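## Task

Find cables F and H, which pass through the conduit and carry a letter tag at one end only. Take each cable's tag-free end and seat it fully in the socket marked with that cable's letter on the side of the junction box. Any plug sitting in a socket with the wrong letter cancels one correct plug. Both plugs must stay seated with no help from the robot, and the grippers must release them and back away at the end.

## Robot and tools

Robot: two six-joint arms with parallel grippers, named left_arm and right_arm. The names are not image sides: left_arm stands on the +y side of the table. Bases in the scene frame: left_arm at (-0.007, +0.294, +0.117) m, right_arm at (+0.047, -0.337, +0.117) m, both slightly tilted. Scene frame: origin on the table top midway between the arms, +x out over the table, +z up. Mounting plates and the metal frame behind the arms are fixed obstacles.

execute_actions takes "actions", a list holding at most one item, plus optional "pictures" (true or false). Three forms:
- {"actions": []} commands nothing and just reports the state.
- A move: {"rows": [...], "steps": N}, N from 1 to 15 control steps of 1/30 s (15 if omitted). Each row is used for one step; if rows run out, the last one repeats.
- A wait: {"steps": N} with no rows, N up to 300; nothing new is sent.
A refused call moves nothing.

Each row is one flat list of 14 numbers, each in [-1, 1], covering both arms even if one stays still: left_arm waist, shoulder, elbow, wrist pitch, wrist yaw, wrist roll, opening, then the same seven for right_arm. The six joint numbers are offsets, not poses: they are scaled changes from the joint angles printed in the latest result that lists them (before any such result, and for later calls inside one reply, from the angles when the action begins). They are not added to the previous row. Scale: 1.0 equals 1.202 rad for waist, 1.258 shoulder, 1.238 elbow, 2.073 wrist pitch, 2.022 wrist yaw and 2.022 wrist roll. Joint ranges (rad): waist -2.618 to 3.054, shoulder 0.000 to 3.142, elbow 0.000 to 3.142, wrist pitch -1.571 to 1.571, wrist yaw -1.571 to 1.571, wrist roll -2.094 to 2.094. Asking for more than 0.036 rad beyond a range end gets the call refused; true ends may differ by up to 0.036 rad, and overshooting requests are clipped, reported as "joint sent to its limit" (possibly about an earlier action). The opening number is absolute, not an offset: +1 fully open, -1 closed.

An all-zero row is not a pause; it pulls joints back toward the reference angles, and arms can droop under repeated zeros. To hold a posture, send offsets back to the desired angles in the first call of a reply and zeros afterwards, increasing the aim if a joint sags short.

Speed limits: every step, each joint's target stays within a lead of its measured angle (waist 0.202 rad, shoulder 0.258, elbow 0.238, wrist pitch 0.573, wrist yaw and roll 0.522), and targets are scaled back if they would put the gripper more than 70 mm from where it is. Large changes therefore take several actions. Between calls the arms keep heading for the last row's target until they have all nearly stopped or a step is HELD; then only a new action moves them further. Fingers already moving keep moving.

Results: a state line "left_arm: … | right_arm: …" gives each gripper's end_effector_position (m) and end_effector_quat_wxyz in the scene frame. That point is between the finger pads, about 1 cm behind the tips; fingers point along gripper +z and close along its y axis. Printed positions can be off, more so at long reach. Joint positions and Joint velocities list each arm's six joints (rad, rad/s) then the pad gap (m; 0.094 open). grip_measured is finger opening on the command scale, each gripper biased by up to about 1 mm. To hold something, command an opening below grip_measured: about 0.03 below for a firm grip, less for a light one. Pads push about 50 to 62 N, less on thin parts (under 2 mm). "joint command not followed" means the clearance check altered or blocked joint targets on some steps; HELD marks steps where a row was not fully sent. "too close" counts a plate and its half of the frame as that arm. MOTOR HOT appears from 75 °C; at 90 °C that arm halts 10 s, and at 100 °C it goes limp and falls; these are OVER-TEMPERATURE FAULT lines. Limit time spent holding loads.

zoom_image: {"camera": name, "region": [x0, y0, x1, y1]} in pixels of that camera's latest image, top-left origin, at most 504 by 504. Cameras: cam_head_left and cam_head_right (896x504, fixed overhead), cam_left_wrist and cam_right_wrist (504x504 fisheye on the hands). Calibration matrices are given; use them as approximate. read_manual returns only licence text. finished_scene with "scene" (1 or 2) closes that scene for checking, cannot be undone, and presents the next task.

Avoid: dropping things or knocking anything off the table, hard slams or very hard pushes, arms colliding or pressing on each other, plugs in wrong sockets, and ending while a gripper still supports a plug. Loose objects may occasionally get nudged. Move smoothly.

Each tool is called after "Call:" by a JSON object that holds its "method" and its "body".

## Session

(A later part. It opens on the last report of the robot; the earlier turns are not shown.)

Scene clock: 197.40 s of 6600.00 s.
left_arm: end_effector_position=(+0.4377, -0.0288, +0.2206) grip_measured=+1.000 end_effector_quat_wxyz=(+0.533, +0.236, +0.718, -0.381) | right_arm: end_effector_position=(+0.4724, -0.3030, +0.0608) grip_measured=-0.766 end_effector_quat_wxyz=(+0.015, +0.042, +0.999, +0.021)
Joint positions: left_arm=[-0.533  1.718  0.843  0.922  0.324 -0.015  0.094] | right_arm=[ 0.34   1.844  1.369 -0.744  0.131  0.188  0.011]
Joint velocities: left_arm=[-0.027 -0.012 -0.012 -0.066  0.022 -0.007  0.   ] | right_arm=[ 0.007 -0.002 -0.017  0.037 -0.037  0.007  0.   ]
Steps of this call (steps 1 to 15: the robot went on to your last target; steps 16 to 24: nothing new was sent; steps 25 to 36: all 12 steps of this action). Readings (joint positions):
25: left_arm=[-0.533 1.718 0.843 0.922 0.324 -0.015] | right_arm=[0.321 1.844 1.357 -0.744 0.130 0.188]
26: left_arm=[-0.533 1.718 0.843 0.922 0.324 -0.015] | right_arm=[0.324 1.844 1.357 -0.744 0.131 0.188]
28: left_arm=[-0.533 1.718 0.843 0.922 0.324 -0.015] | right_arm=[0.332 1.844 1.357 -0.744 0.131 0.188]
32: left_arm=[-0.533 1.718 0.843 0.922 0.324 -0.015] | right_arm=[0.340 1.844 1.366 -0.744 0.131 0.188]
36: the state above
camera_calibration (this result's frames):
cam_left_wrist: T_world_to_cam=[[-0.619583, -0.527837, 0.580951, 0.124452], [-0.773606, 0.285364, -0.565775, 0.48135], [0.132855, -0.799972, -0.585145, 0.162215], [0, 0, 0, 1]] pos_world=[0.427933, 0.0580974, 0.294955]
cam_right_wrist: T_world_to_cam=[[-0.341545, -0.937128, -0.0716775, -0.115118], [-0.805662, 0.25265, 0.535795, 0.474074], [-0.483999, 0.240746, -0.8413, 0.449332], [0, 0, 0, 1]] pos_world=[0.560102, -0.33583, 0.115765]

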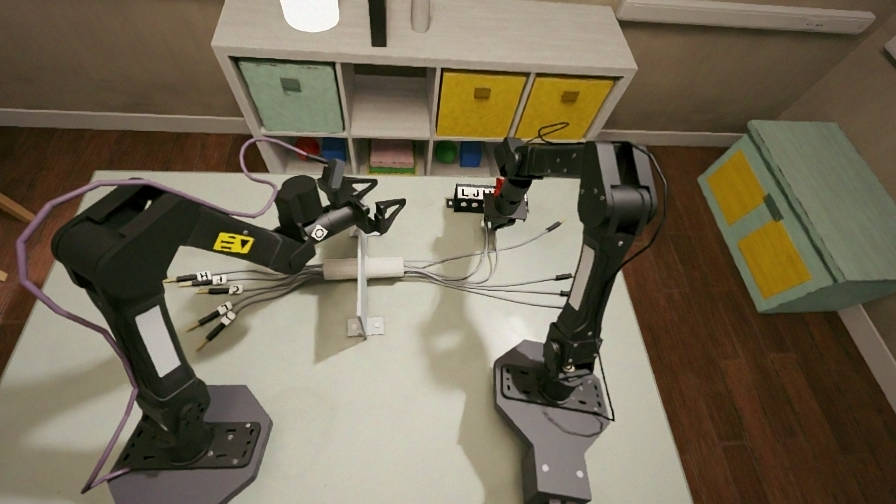

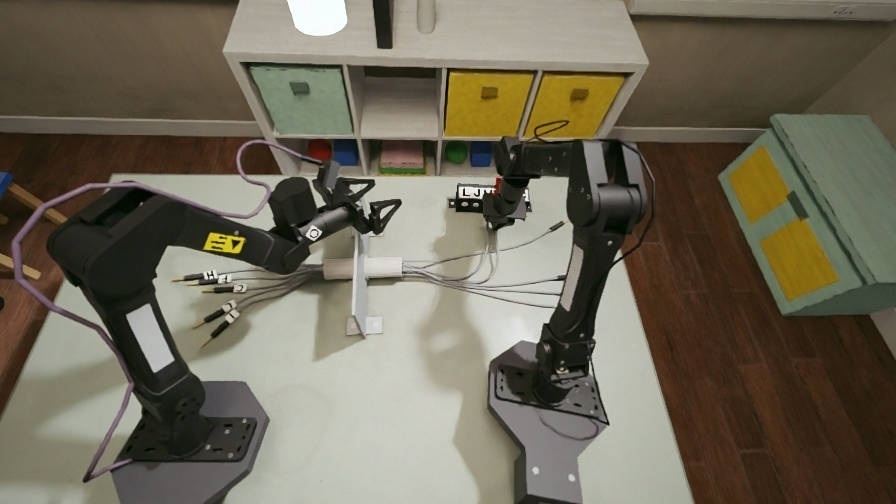

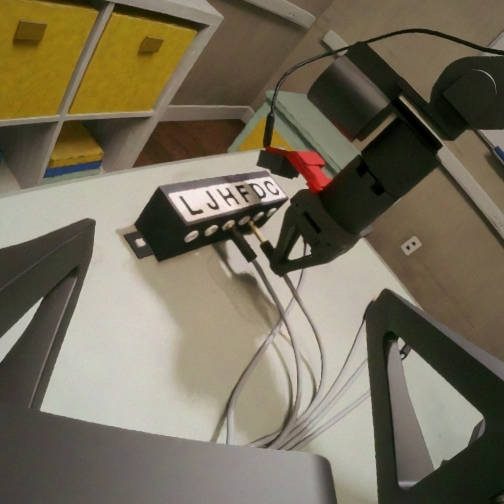

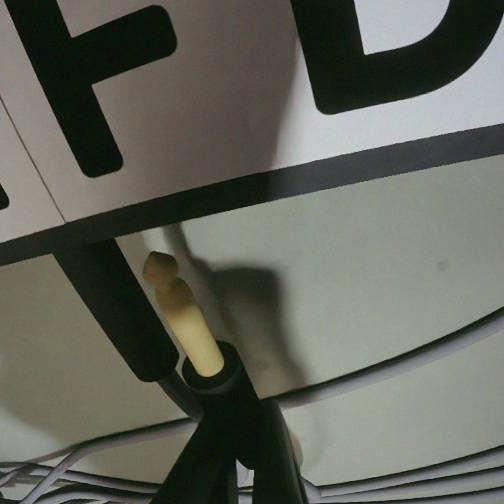

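Call:
{"method": "execute_actions", "body": {"actions": [{"rows":[[0,0,0,0,0,0,1,0,0.010,-0.022,0,0,0,-0.84]],"steps":12}]}}

Call:
{"method": "zoom_image", "body": {"camera": "cam_left_wrist", "region": [200,180,300,270]}}

Scene clock: 198.73 s of 6600.00 s.
left_arm: end_effector_position=(+0.4377, -0.0288, +0.2206) grip_measured=+1.000 end_effector_quat_wxyz=(+0.533, +0.236, +0.718, -0.381) | right_arm: end_effector_position=(+0.4724, -0.3030, +0.0608) grip_measured=-0.766 end_effector_quat_wxyz=(+0.015, +0.042, +0.999, +0.021)
Joint positions: left_arm=[-0.533  1.718  0.843  0.922  0.324 -0.015  0.094] | right_arm=[ 0.34   1.844  1.369 -0.744  0.131  0.188  0.011]
Joint velocities: left_arm=[ 0.002  0.007 -0.007  0.007 -0.051 -0.051  0.   ] | right_arm=[-0.007 -0.002 -0.007  0.007  0.037 -0.007 -0.   ]
Steps of this call (steps 1 to 15: the robot went on to your last target; steps 16 to 28: nothing new was sent; steps 29 to 40: all 12 steps of this action). Readings (joint positions):
29: left_arm=[-0.533 1.718 0.843 0.922 0.324 -0.015] | right_arm=[0.340 1.844 1.369 -0.744 0.131 0.188]
30: left_arm=[-0.533 1.718 0.843 0.922 0.324 -0.015] | right_arm=[0.340 1.844 1.369 -0.744 0.131 0.188]
32: left_arm=[-0.533 1.718 0.843 0.922 0.324 -0.015] | right_arm=[0.340 1.844 1.369 -0.744 0.131 0.188]
36: left_arm=[-0.533 1.718 0.843 0.922 0.324 -0.015] | right_arm=[0.340 1.844 1.369 -0.744 0.131 0.188]
40: the state above
camera_calibration (this result's frames):
cam_left_wrist: T_world_to_cam=[[-0.619583, -0.527837, 0.580951, 0.124452], [-0.773606, 0.285364, -0.565775, 0.48135], [0.132855, -0.799972, -0.585145, 0.162215], [0, 0, 0, 1]] pos_world=[0.427933, 0.0580974, 0.294955]
cam_right_wrist: T_world_to_cam=[[-0.341545, -0.937128, -0.0716775, -0.115118], [-0.805662, 0.25265, 0.535795, 0.474074], [-0.483999, 0.240746, -0.8413, 0.449332], [0, 0, 0, 1]] pos_world=[0.560102, -0.33583, 0.115765]

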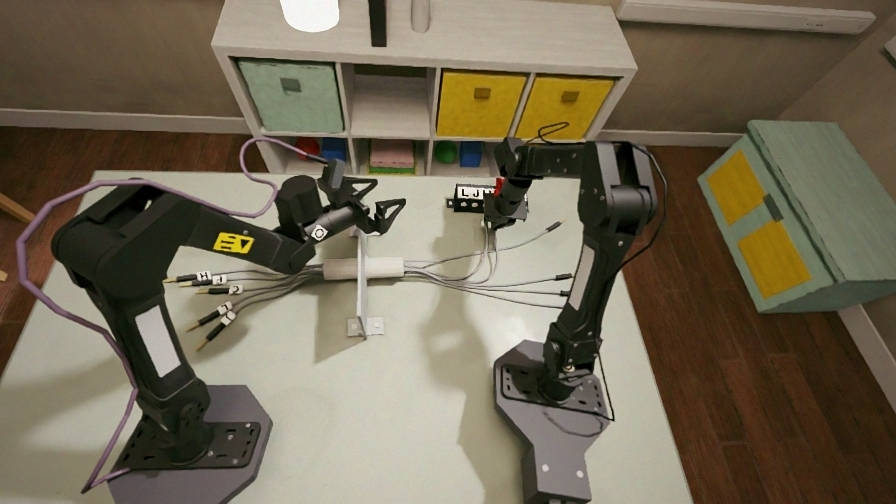

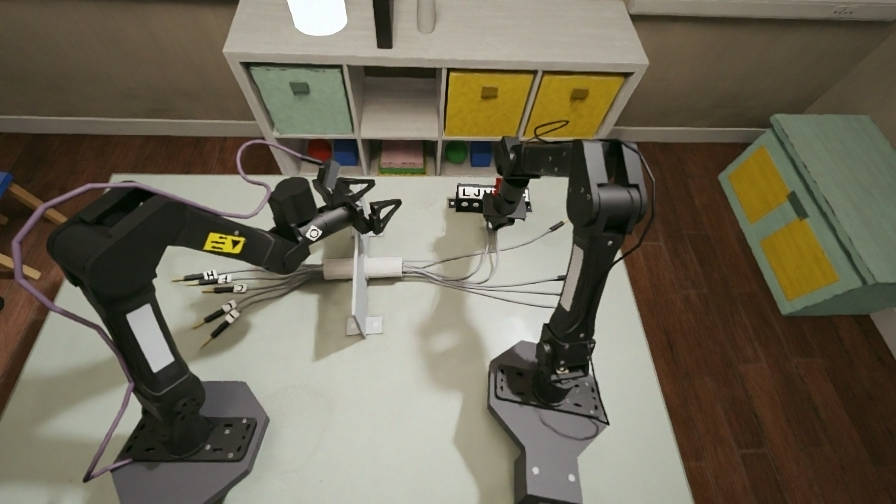

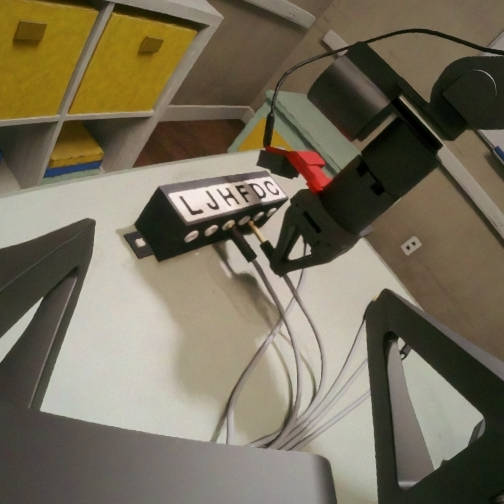

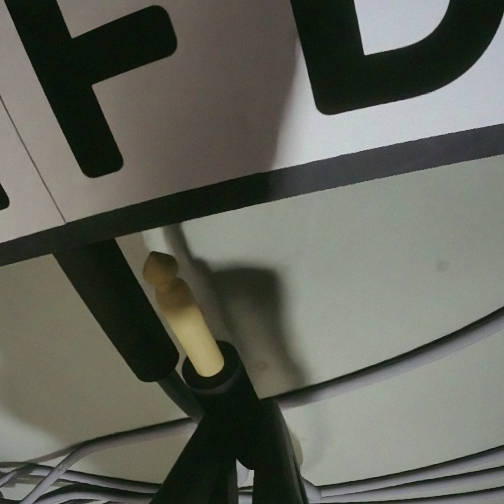

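Region (200, 180, 300, 270) of cam_left_wrist's 504x504 image, scaled by 5.040, with more detail than that image has; it fills the top 454 rows of this view, and the rest is white.

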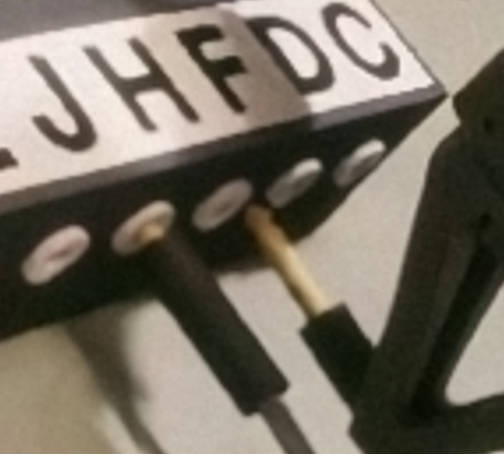

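Call:
{"method": "execute_actions", "body": {"actions": [{"rows":[[0,0,0,0,0,0,1,0,0,-0.028,0,0,0,-0.84]],"steps":12}]}}

Call:
{"method": "zoom_image", "body": {"camera": "cam_left_wrist", "region": [200,180,300,270]}}

Scene clock: 199.83 s of 6600.00 s.
left_arm: end_effector_position=(+0.4377, -0.0288, +0.2206) grip_measured=+1.000 end_effector_quat_wxyz=(+0.533, +0.236, +0.718, -0.381) | right_arm: end_effector_position=(+0.4648, -0.3031, +0.0563) grip_measured=-0.766 end_effector_quat_wxyz=(+0.005, +0.040, +0.999, +0.019)
Joint positions: left_arm=[-0.533  1.718  0.843  0.922  0.324 -0.015  0.094] | right_arm=[ 0.34   1.844  1.348 -0.742  0.131  0.188  0.011]
Joint velocities: left_arm=[ 0.022 -0.022 -0.002 -0.066  0.007 -0.125 -0.   ] | right_arm=[-0.012  0.002  0.002  0.007 -0.037  0.022  0.001]
Steps of this call (steps 1 to 15: the robot went on to your last target; steps 16 to 21: nothing new was sent; steps 22 to 33: all 12 steps of this action). Readings (joint positions):
22: left_arm=[-0.533 1.718 0.843 0.922 0.324 -0.015] | right_arm=[0.340 1.844 1.367 -0.743 0.131 0.188]
23: left_arm=[-0.533 1.718 0.843 0.922 0.324 -0.015] | right_arm=[0.340 1.844 1.363 -0.742 0.131 0.188]
25: left_arm=[-0.533 1.718 0.843 0.922 0.324 -0.015] | right_arm=[0.340 1.844 1.354 -0.742 0.131 0.188]
29: left_arm=[-0.533 1.718 0.843 0.922 0.324 -0.015] | right_arm=[0.340 1.844 1.348 -0.742 0.131 0.188]
33: the state above
camera_calibration (this result's frames):
cam_left_wrist: T_world_to_cam=[[-0.619583, -0.527837, 0.580951, 0.124452], [-0.773606, 0.285364, -0.565775, 0.48135], [0.132855, -0.799972, -0.585145, 0.162215], [0, 0, 0, 1]] pos_world=[0.427933, 0.0580974, 0.294955]
cam_right_wrist: T_world_to_cam=[[-0.339833, -0.938349, -0.063366, -0.119725], [-0.79631, 0.251234, 0.550247, 0.464836], [-0.500404, 0.237451, -0.832594, 0.448007], [0, 0, 0, 1]] pos_world=[0.553651, -0.335507, 0.109647]

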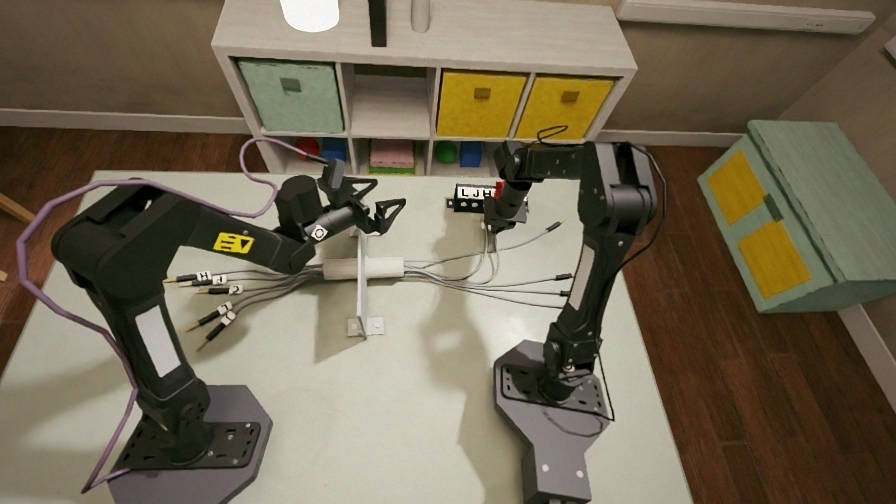

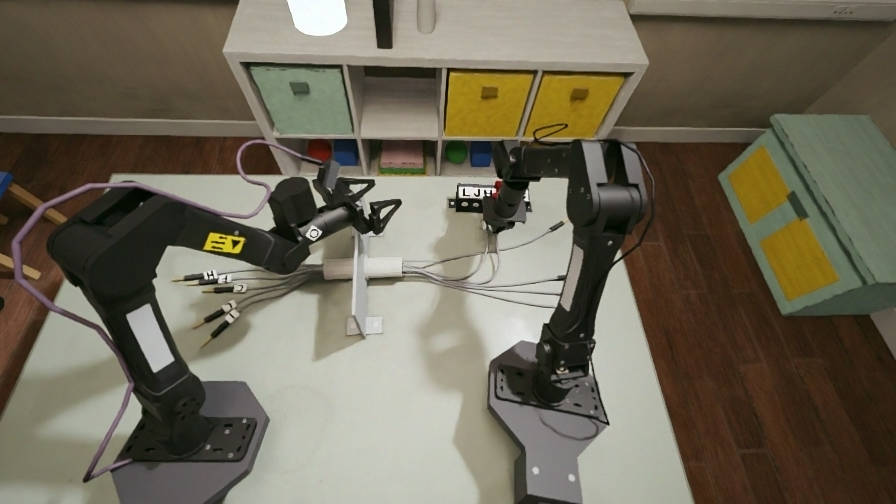

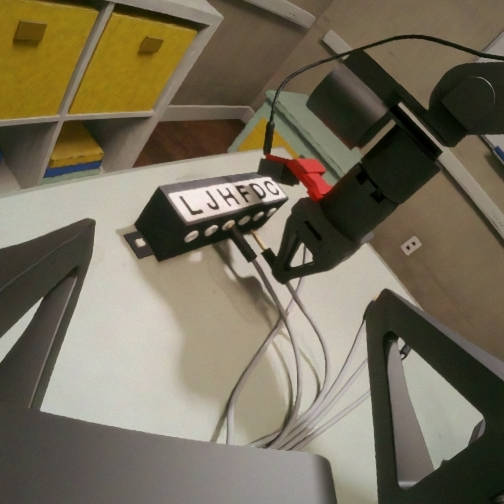

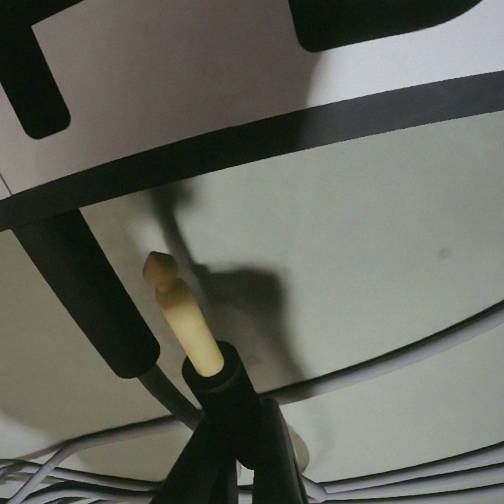

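Region (200, 180, 300, 270) of cam_left_wrist's 504x504 image, scaled by 5.040, with more detail than that image has; it fills the top 454 rows of this view, and the rest is white.

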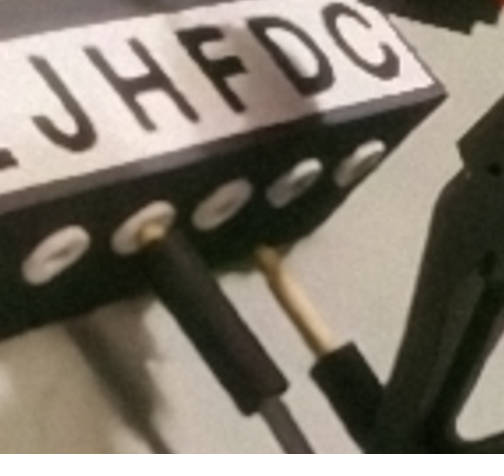

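Call:
{"method": "execute_actions", "body": {"actions": [{"rows":[[0,0,0,0,0,0,1,0,0.042,0.10,-0.022,0,0,-0.84]],"steps":15}]}}

Call:
{"method": "zoom_image", "body": {"camera": "cam_left_wrist", "region": [200,180,300,270]}}

Scene clock: 201.23 s of 6600.00 s.
left_arm: end_effector_position=(+0.4377, -0.0288, +0.2206) grip_measured=+1.000 end_effector_quat_wxyz=(+0.533, +0.236, +0.718, -0.381) | right_arm: end_effector_position=(+0.4819, -0.3014, +0.0581) grip_measured=-0.766 end_effector_quat_wxyz=(+0.008, +0.041, +0.999, +0.020)
Joint positions: left_arm=[-0.533  1.718  0.843  0.922  0.324 -0.015  0.094] | right_arm=[ 0.34   1.892  1.438 -0.779  0.13   0.188  0.011]
Joint velocities: left_arm=[-0.022 -0.002  0.002  0.022  0.007  0.037  0.001] | right_arm=[-0.002 -0.017  0.017 -0.007  0.037  0.007 -0.001]
Steps of this call (steps 1 to 15: the robot went on to your last target; steps 16 to 27: nothing new was sent; steps 28 to 42: all 15 steps of this action). Readings (joint positions):
28: left_arm=[-0.533 1.718 0.843 0.922 0.324 -0.015] | right_arm=[0.340 1.851 1.362 -0.757 0.131 0.188]
29: left_arm=[-0.533 1.718 0.843 0.922 0.324 -0.015] | right_arm=[0.340 1.866 1.389 -0.773 0.131 0.188]
31: left_arm=[-0.533 1.718 0.843 0.922 0.324 -0.015] | right_arm=[0.340 1.888 1.430 -0.771 0.131 0.188]
35: left_arm=[-0.533 1.718 0.843 0.922 0.324 -0.015] | right_arm=[0.340 1.892 1.437 -0.779 0.130 0.188]
42: the state above
camera_calibration (this result's frames):
cam_left_wrist: T_world_to_cam=[[-0.619583, -0.527837, 0.580951, 0.124452], [-0.773606, 0.285364, -0.565775, 0.48135], [0.132855, -0.799972, -0.585145, 0.162215], [0, 0, 0, 1]] pos_world=[0.427933, 0.0580974, 0.294955]
cam_right_wrist: T_world_to_cam=[[-0.340324, -0.937987, -0.0660321, -0.111753], [-0.798936, 0.251411, 0.546346, 0.478583], [-0.495864, 0.23869, -0.834953, 0.455959], [0, 0, 0, 1]] pos_world=[0.570418, -0.333977, 0.111853]

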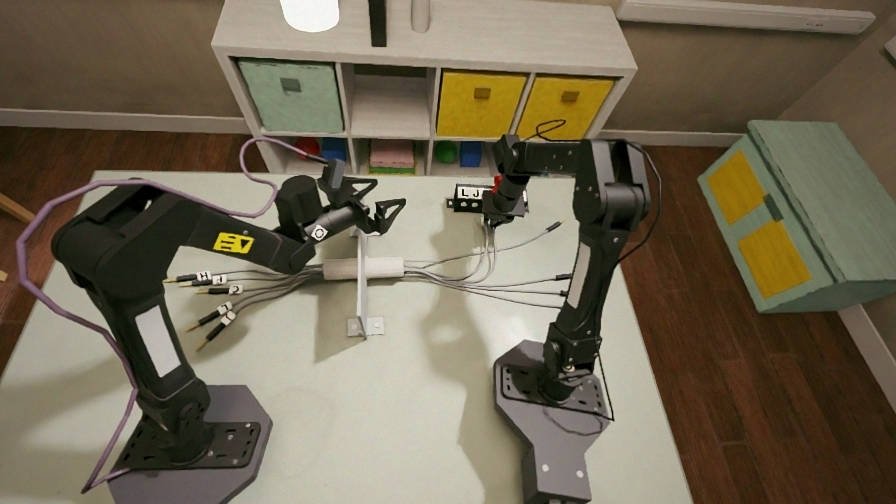

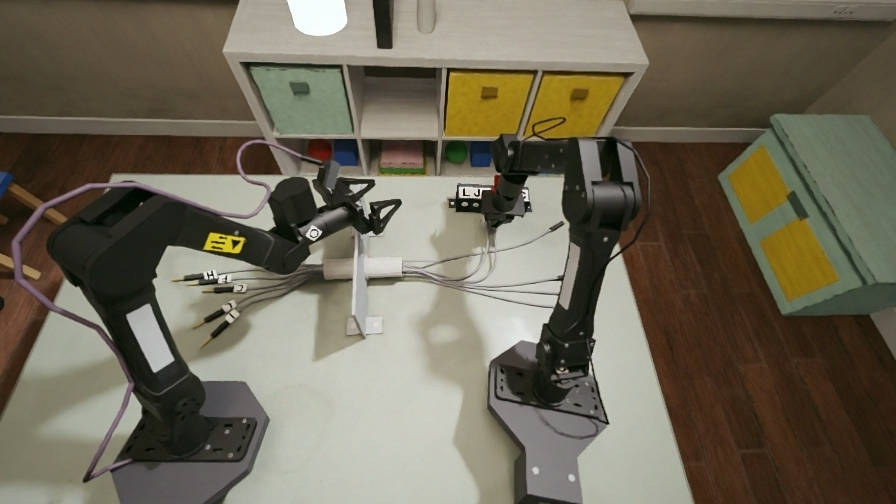

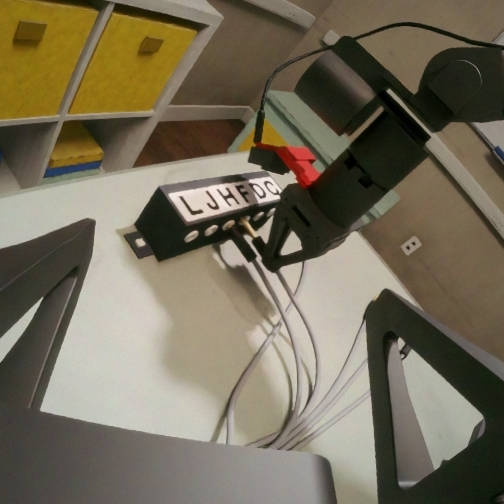

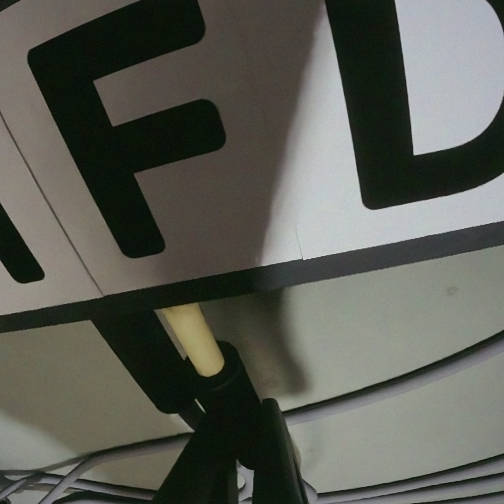

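Region (200, 180, 300, 270) of cam_left_wrist's 504x504 image, scaled by 5.040, with more detail than that image has; it fills the top 454 rows of this view, and the rest is white.

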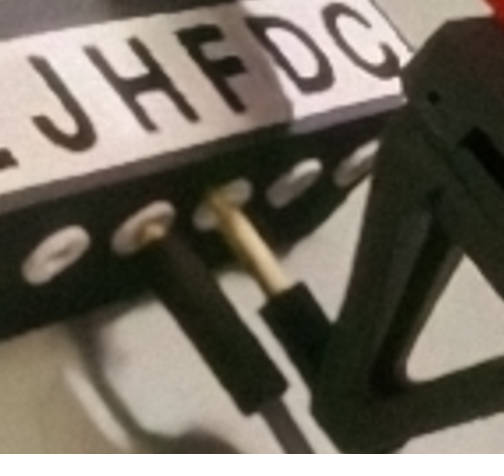

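Call:
{"method": "execute_actions", "body": {"actions": [{"rows":[[0,0,0,0,0,0,1,-0.018,0.028,0.07,0.0,0,0,-0.84]],"steps":15}]}}

Call:
{"method": "zoom_image", "body": {"camera": "cam_left_wrist", "region": [200,180,300,270]}}

Scene clock: 202.43 s of 6600.00 s.
left_arm: end_effector_position=(+0.4377, -0.0288, +0.2206) grip_measured=+1.000 end_effector_quat_wxyz=(+0.533, +0.236, +0.718, -0.381) | right_arm: end_effector_position=(+0.4824, -0.3032, +0.0533) grip_measured=-0.766 end_effector_quat_wxyz=(-0.009, +0.042, +0.999, +0.019)
Joint positions: left_arm=[-0.533  1.718  0.843  0.922  0.324 -0.015  0.094] | right_arm=[ 0.332  1.928  1.481 -0.819  0.124  0.188  0.011]
Joint velocities: left_arm=[ 0.017 -0.002  0.007  0.007 -0.037  0.007  0.001] | right_arm=[ 0.022 -0.002  0.002 -0.037  0.037 -0.022  0.001]
Steps of this call (steps 1 to 15: the robot went on to your last target; steps 16 to 21: nothing new was sent; steps 22 to 36: all 15 steps of this action). Readings (joint positions):
22: left_arm=[-0.533 1.718 0.843 0.922 0.324 -0.015] | right_arm=[0.340 1.896 1.446 -0.785 0.130 0.188]
23: left_arm=[-0.533 1.718 0.843 0.922 0.324 -0.015] | right_arm=[0.338 1.905 1.461 -0.802 0.127 0.188]
25: left_arm=[-0.533 1.718 0.843 0.922 0.324 -0.015] | right_arm=[0.335 1.919 1.475 -0.816 0.126 0.188]
29: left_arm=[-0.533 1.718 0.843 0.922 0.324 -0.015] | right_arm=[0.332 1.928 1.481 -0.817 0.124 0.188]
36: the state above
camera_calibration (this result's frames):
cam_left_wrist: T_world_to_cam=[[-0.619583, -0.527837, 0.580951, 0.124452], [-0.773606, 0.285364, -0.565775, 0.48135], [0.132855, -0.799972, -0.585145, 0.162215], [0, 0, 0, 1]] pos_world=[0.427933, 0.0580974, 0.294955]
cam_right_wrist: T_world_to_cam=[[-0.345015, -0.937001, -0.0547182, -0.111667], [-0.779435, 0.253543, 0.572885, 0.471871], [-0.52292, 0.240303, -0.817807, 0.46531], [0, 0, 0, 1]] pos_world=[0.572586, -0.336088, 0.104096]

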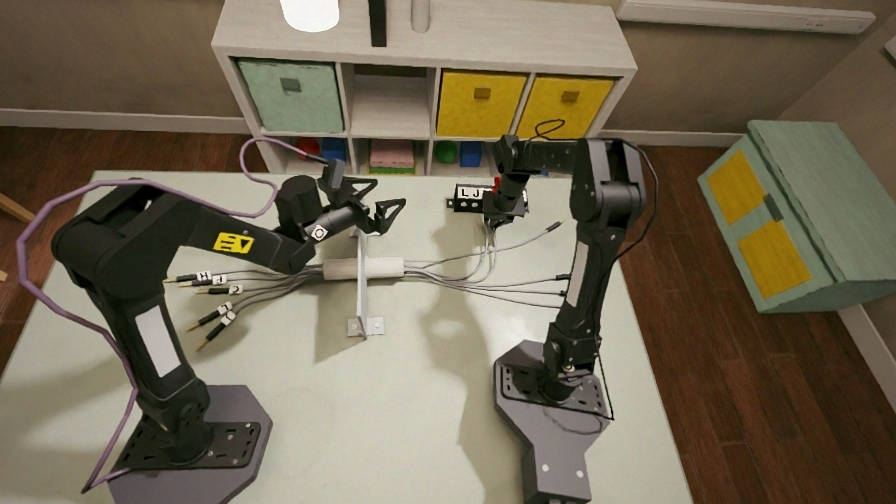

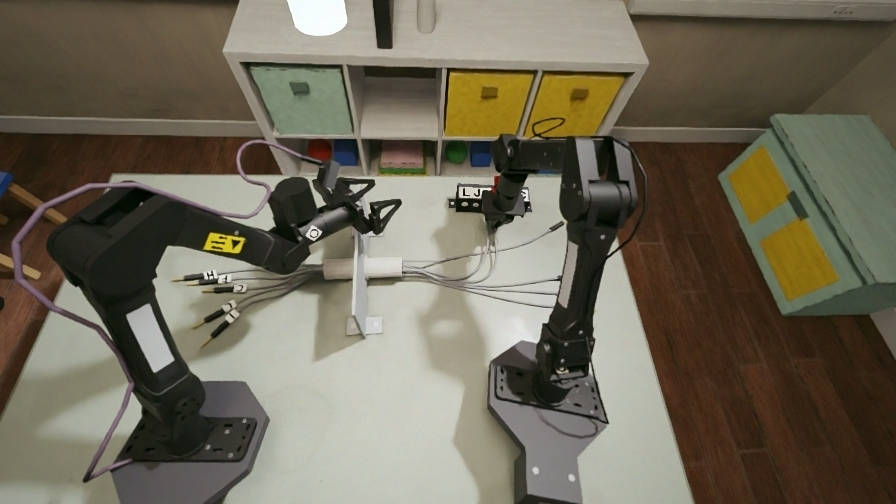

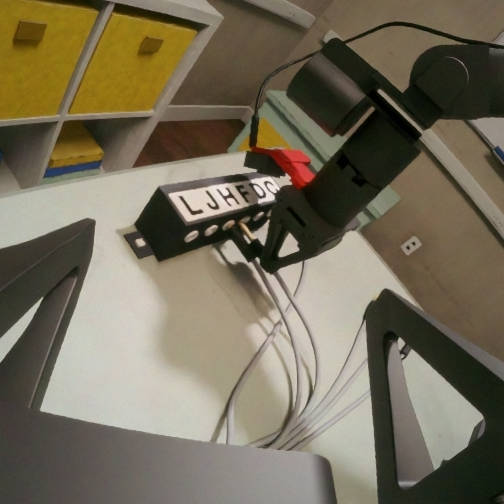

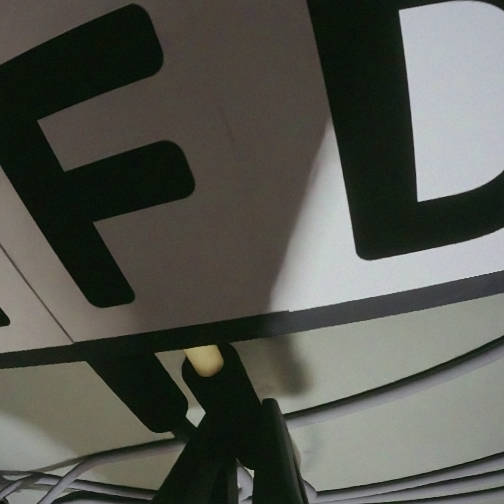

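Region (200, 180, 300, 270) of cam_left_wrist's 504x504 image, scaled by 5.040, with more detail than that image has; it fills the top 454 rows of this view, and the rest is white.

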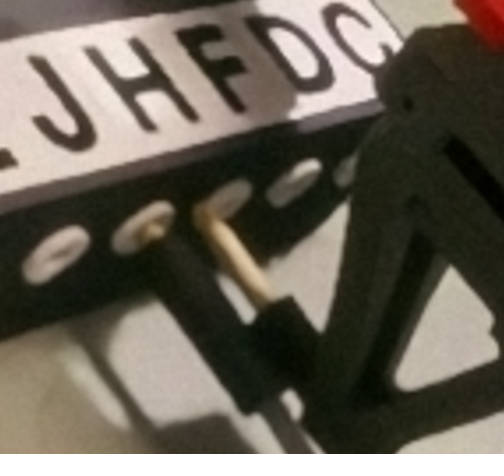

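Call:
{"method": "execute_actions", "body": {"actions": [{"rows":[[0,0,0,0,0,0,1,-0.022,-0.03,-0.02,0.0,0,0,-0.84]],"steps":12}]}}

Call:
{"method": "zoom_image", "body": {"camera": "cam_left_wrist", "region": [200,180,300,270]}}

Scene clock: 203.50 s of 6600.00 s.
left_arm: end_effector_position=(+0.4377, -0.0288, +0.2206) grip_measured=+1.000 end_effector_quat_wxyz=(+0.533, +0.236, +0.718, -0.381) | right_arm: end_effector_position=(+0.4783, -0.3118, +0.0497) grip_measured=-0.766 end_effector_quat_wxyz=(-0.016, +0.052, +0.998, +0.017)
Joint positions: left_arm=[-0.533  1.718  0.843  0.922  0.324 -0.015  0.094] | right_arm=[ 0.31   1.928  1.47  -0.82   0.12   0.188  0.011]
Joint velocities: left_arm=[-0.002 -0.017 -0.002  0.037  0.007 -0.022 -0.   ] | right_arm=[-0.017 -0.002 -0.002  0.081 -0.051 -0.051 -0.   ]
Steps of this call (steps 1 to 15: the robot went on to your last target; steps 16 to 20: nothing new was sent; steps 21 to 32: all 12 steps of this action). Readings (joint positions):
21: left_arm=[-0.533 1.718 0.843 0.922 0.324 -0.015] | right_arm=[0.330 1.928 1.480 -0.820 0.123 0.188]
22: left_arm=[-0.533 1.718 0.843 0.922 0.324 -0.015] | right_arm=[0.329 1.928 1.478 -0.820 0.121 0.188]
24: left_arm=[-0.533 1.718 0.843 0.922 0.324 -0.015] | right_arm=[0.324 1.928 1.473 -0.820 0.118 0.188]
28: left_arm=[-0.533 1.718 0.843 0.922 0.324 -0.015] | right_arm=[0.312 1.928 1.470 -0.820 0.120 0.188]
32: the state above
camera_calibration (this result's frames):
cam_left_wrist: T_world_to_cam=[[-0.619583, -0.527837, 0.580951, 0.124452], [-0.773606, 0.285364, -0.565775, 0.48135], [0.132855, -0.799972, -0.585145, 0.162215], [0, 0, 0, 1]] pos_world=[0.427933, 0.0580974, 0.294955]
cam_right_wrist: T_world_to_cam=[[-0.362697, -0.930816, -0.0450826, -0.111378], [-0.766044, 0.270245, 0.583219, 0.471221], [-0.530686, 0.246067, -0.811063, 0.467433], [0, 0, 0, 1]] pos_world=[0.56864, -0.346037, 0.0992715]

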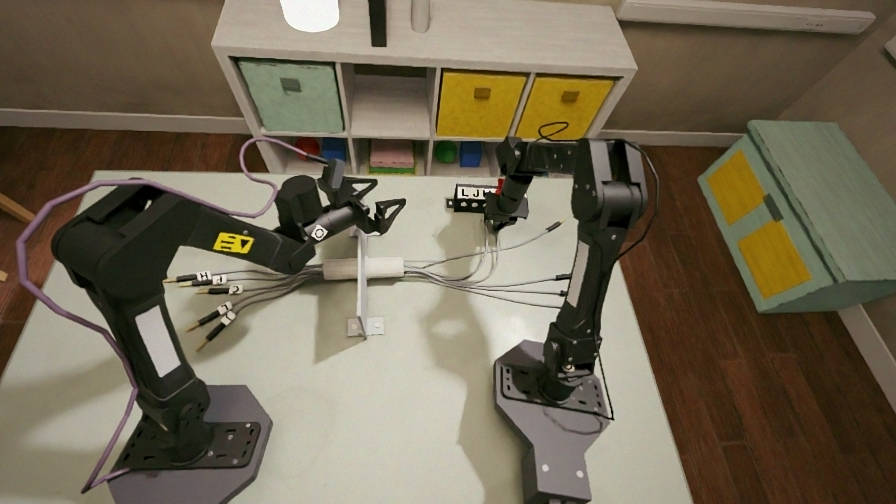

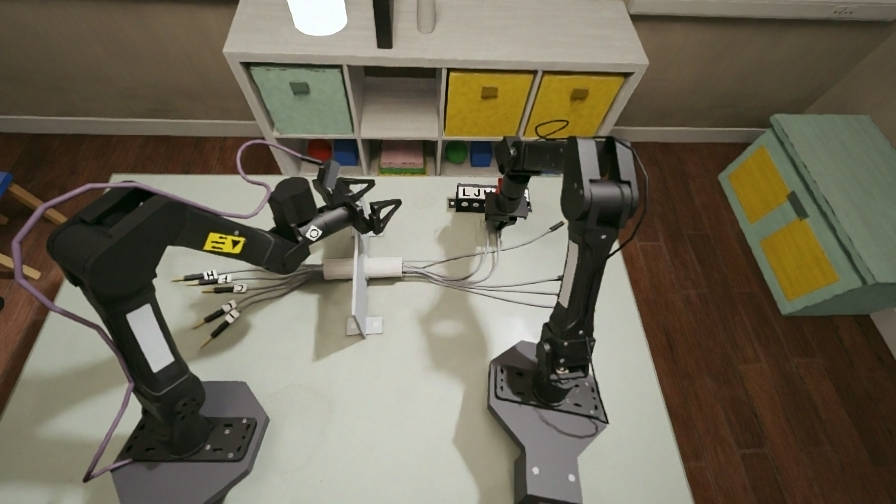

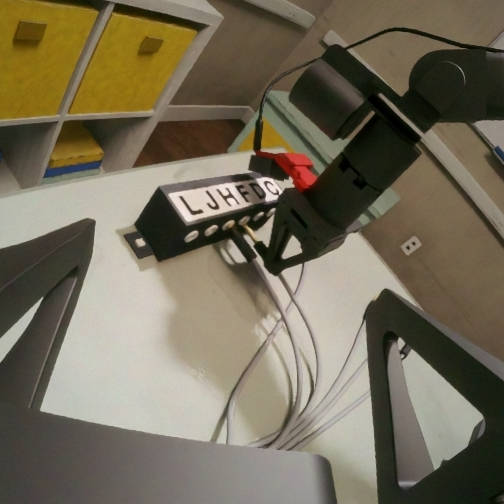

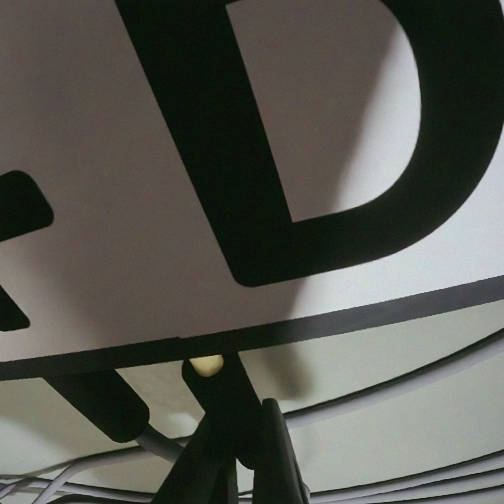

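Region (200, 180, 300, 270) of cam_left_wrist's 504x504 image, scaled by 5.040, with more detail than that image has; it fills the top 454 rows of this view, and the rest is white.

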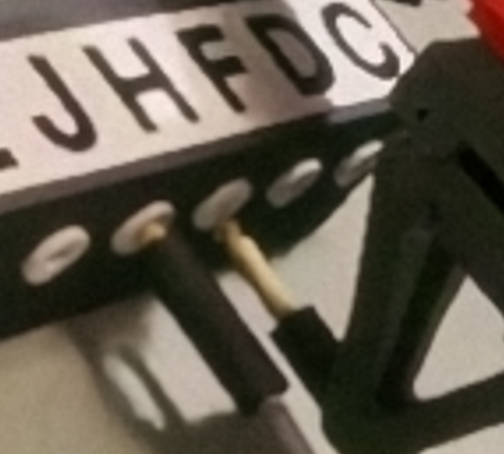

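Call:
{"method": "execute_actions", "body": {"actions": [{"rows":[[0,0,0,0,0,0,1,0,-0.062,-0.05,0.045,0,0,-0.84]],"steps":15}]}}

Call:
{"method": "zoom_image", "body": {"camera": "cam_left_wrist", "region": [200,180,300,270]}}

Scene clock: 205.33 s of 6600.00 s.
left_arm: end_effector_position=(+0.4377, -0.0288, +0.2206) grip_measured=+1.000 end_effector_quat_wxyz=(+0.533, +0.236, +0.718, -0.381) | right_arm: end_effector_position=(+0.4792, -0.3124, +0.0545) grip_measured=-0.766 end_effector_quat_wxyz=(+0.005, +0.054, +0.998, +0.020)
Joint positions: left_arm=[-0.533  1.718  0.843  0.922  0.324 -0.015  0.094] | right_arm=[ 0.31   1.887  1.422 -0.77   0.12   0.188  0.011]
Joint velocities: left_arm=[-0.002  0.007 -0.002 -0.037 -0.051 -0.022  0.   ] | right_arm=[-0.002 -0.007 -0.002  0.007 -0.051  0.022 -0.001]
Steps of this call (steps 1 to 15: the robot went on to your last target; steps 16 to 40: nothing new was sent; steps 41 to 55: all 15 steps of this action). Readings (joint positions):
41: left_arm=[-0.533 1.718 0.843 0.922 0.324 -0.015] | right_arm=[0.310 1.923 1.462 -0.809 0.120 0.188]
42: left_arm=[-0.533 1.718 0.843 0.922 0.324 -0.015] | right_arm=[0.310 1.913 1.444 -0.794 0.120 0.188]
44: left_arm=[-0.533 1.718 0.843 0.922 0.324 -0.015] | right_arm=[0.310 1.897 1.425 -0.781 0.120 0.188]
48: left_arm=[-0.533 1.718 0.843 0.922 0.324 -0.015] | right_arm=[0.310 1.887 1.422 -0.770 0.120 0.188]
55: the state above
camera_calibration (this result's frames):
cam_left_wrist: T_world_to_cam=[[-0.619583, -0.527837, 0.580951, 0.124452], [-0.773606, 0.285364, -0.565775, 0.48135], [0.132855, -0.799972, -0.585145, 0.162215], [0, 0, 0, 1]] pos_world=[0.427933, 0.0580974, 0.294955]
cam_right_wrist: T_world_to_cam=[[-0.36658, -0.928209, -0.063619, -0.107726], [-0.787687, 0.273238, 0.552169, 0.482284], [-0.495145, 0.252526, -0.831302, 0.458054], [0, 0, 0, 1]] pos_world=[0.567201, -0.347441, 0.107625]

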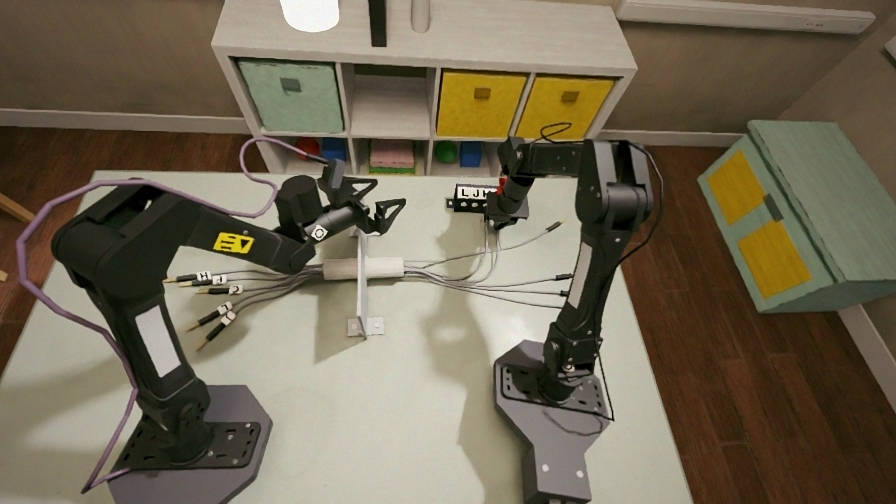

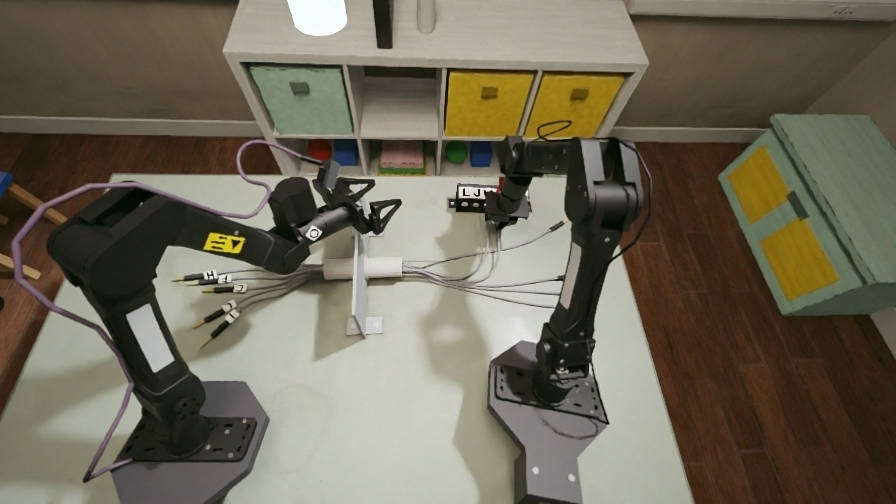

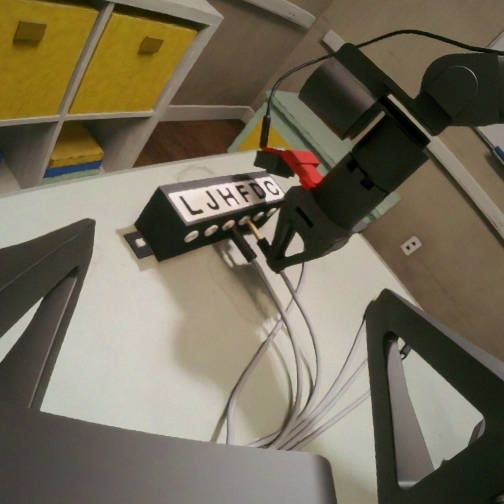

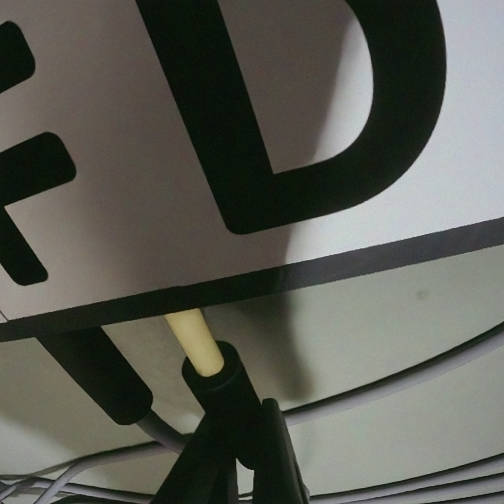

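Region (200, 180, 300, 270) of cam_left_wrist's 504x504 image, scaled by 5.040, with more detail than that image has; it fills the top 454 rows of this view, and the rest is white.

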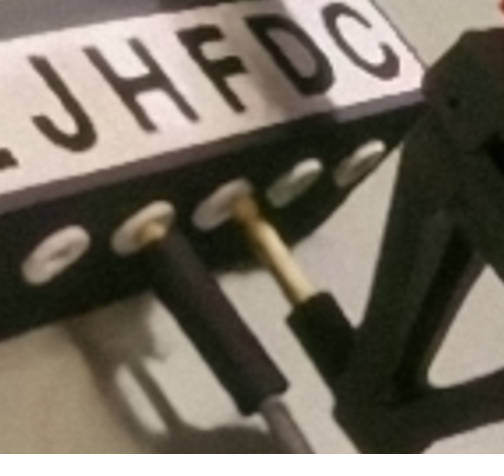

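Call:
{"method": "execute_actions", "body": {"actions": [{"rows":[[0,0,0,0,0,0,1,0,0.02,0.05,0.04,0,0,-0.84]],"steps":15}]}}

Call:
{"method": "zoom_image", "body": {"camera": "cam_left_wrist", "region": [200,180,300,270]}}

Scene clock: 206.57 s of 6600.00 s.
left_arm: end_effector_position=(+0.4377, -0.0288, +0.2206) grip_measured=+1.000 end_effector_quat_wxyz=(+0.533, +0.236, +0.718, -0.381) | right_arm: end_effector_position=(+0.4877, -0.3119, +0.0498) grip_measured=-0.766 end_effector_quat_wxyz=(+0.012, +0.056, +0.998, +0.018)
Joint positions: left_arm=[-0.533  1.718  0.843  0.922  0.324 -0.015  0.094] | right_arm=[ 0.31   1.912  1.443 -0.751  0.125  0.188  0.011]
Joint velocities: left_arm=[-0.007 -0.007  0.007 -0.051 -0.037  0.007  0.001] | right_arm=[ 0.002  0.002  0.002 -0.037  0.051 -0.022  0.001]
Steps of this call (steps 1 to 15: the robot went on to your last target; steps 16 to 22: nothing new was sent; steps 23 to 37: all 15 steps of this action). Readings (joint positions):
23: left_arm=[-0.533 1.718 0.843 0.922 0.324 -0.015] | right_arm=[0.310 1.890 1.425 -0.771 0.120 0.188]
24: left_arm=[-0.533 1.718 0.843 0.922 0.324 -0.015] | right_arm=[0.310 1.895 1.429 -0.774 0.120 0.188]
26: left_arm=[-0.533 1.718 0.843 0.922 0.324 -0.015] | right_arm=[0.310 1.907 1.438 -0.758 0.121 0.188]
30: left_arm=[-0.533 1.718 0.843 0.922 0.324 -0.015] | right_arm=[0.310 1.912 1.443 -0.751 0.125 0.188]
37: the state above
camera_calibration (this result's frames):
cam_left_wrist: T_world_to_cam=[[-0.619583, -0.527837, 0.580951, 0.124452], [-0.773606, 0.285364, -0.565775, 0.48135], [0.132855, -0.799972, -0.585145, 0.162215], [0, 0, 0, 1]] pos_world=[0.427933, 0.0580974, 0.294955]
cam_right_wrist: T_world_to_cam=[[-0.367906, -0.92753, -0.0658265, -0.103446], [-0.795403, 0.277248, 0.538951, 0.497056], [-0.481643, 0.250642, -0.839761, 0.451473], [0, 0, 0, 1]] pos_world=[0.574749, -0.346915, 0.104431]

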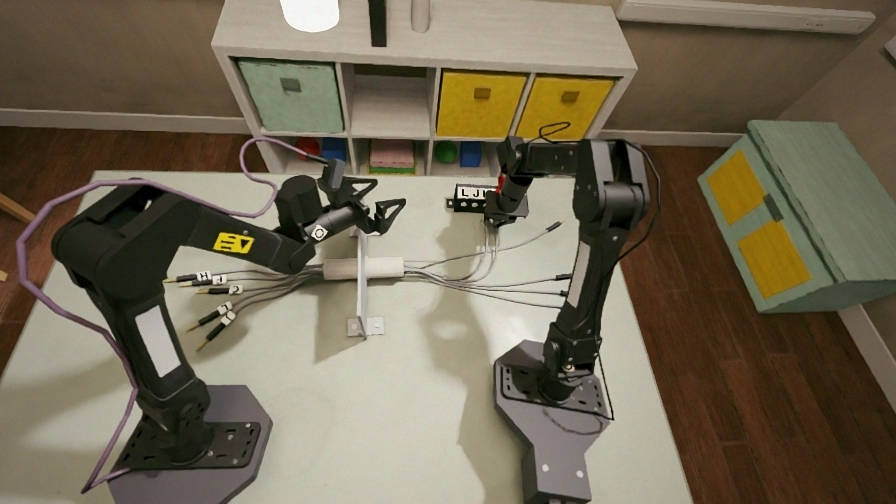

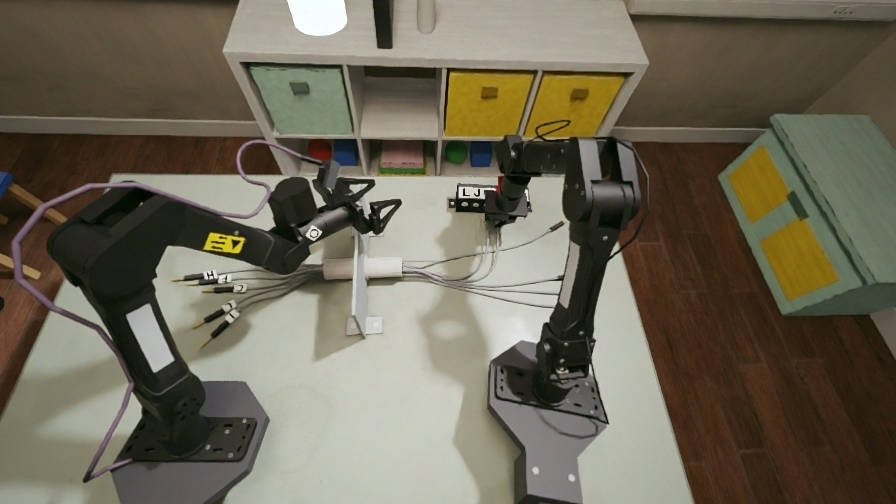

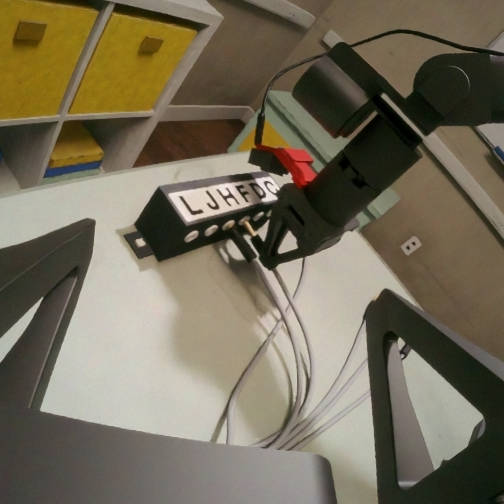

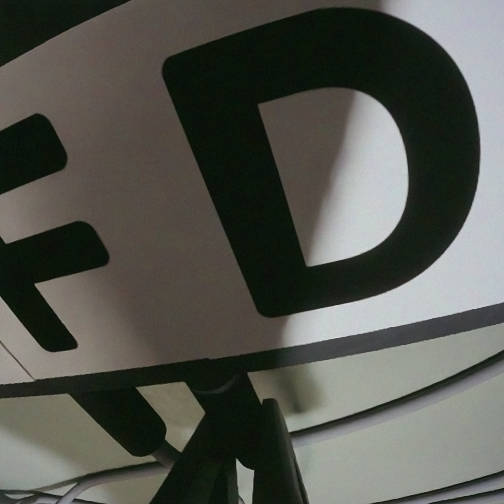

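Region (200, 180, 300, 270) of cam_left_wrist's 504x504 image, scaled by 5.040, with more detail than that image has; it fills the top 454 rows of this view, and the rest is white.

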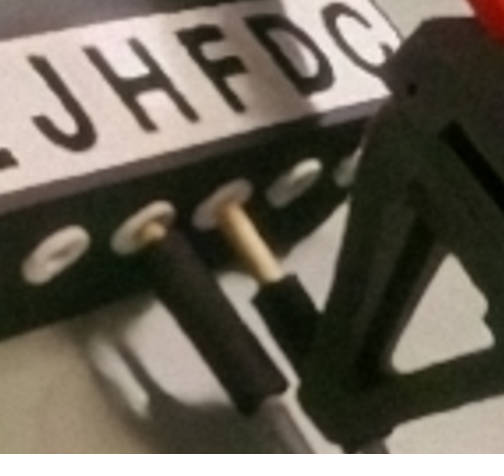

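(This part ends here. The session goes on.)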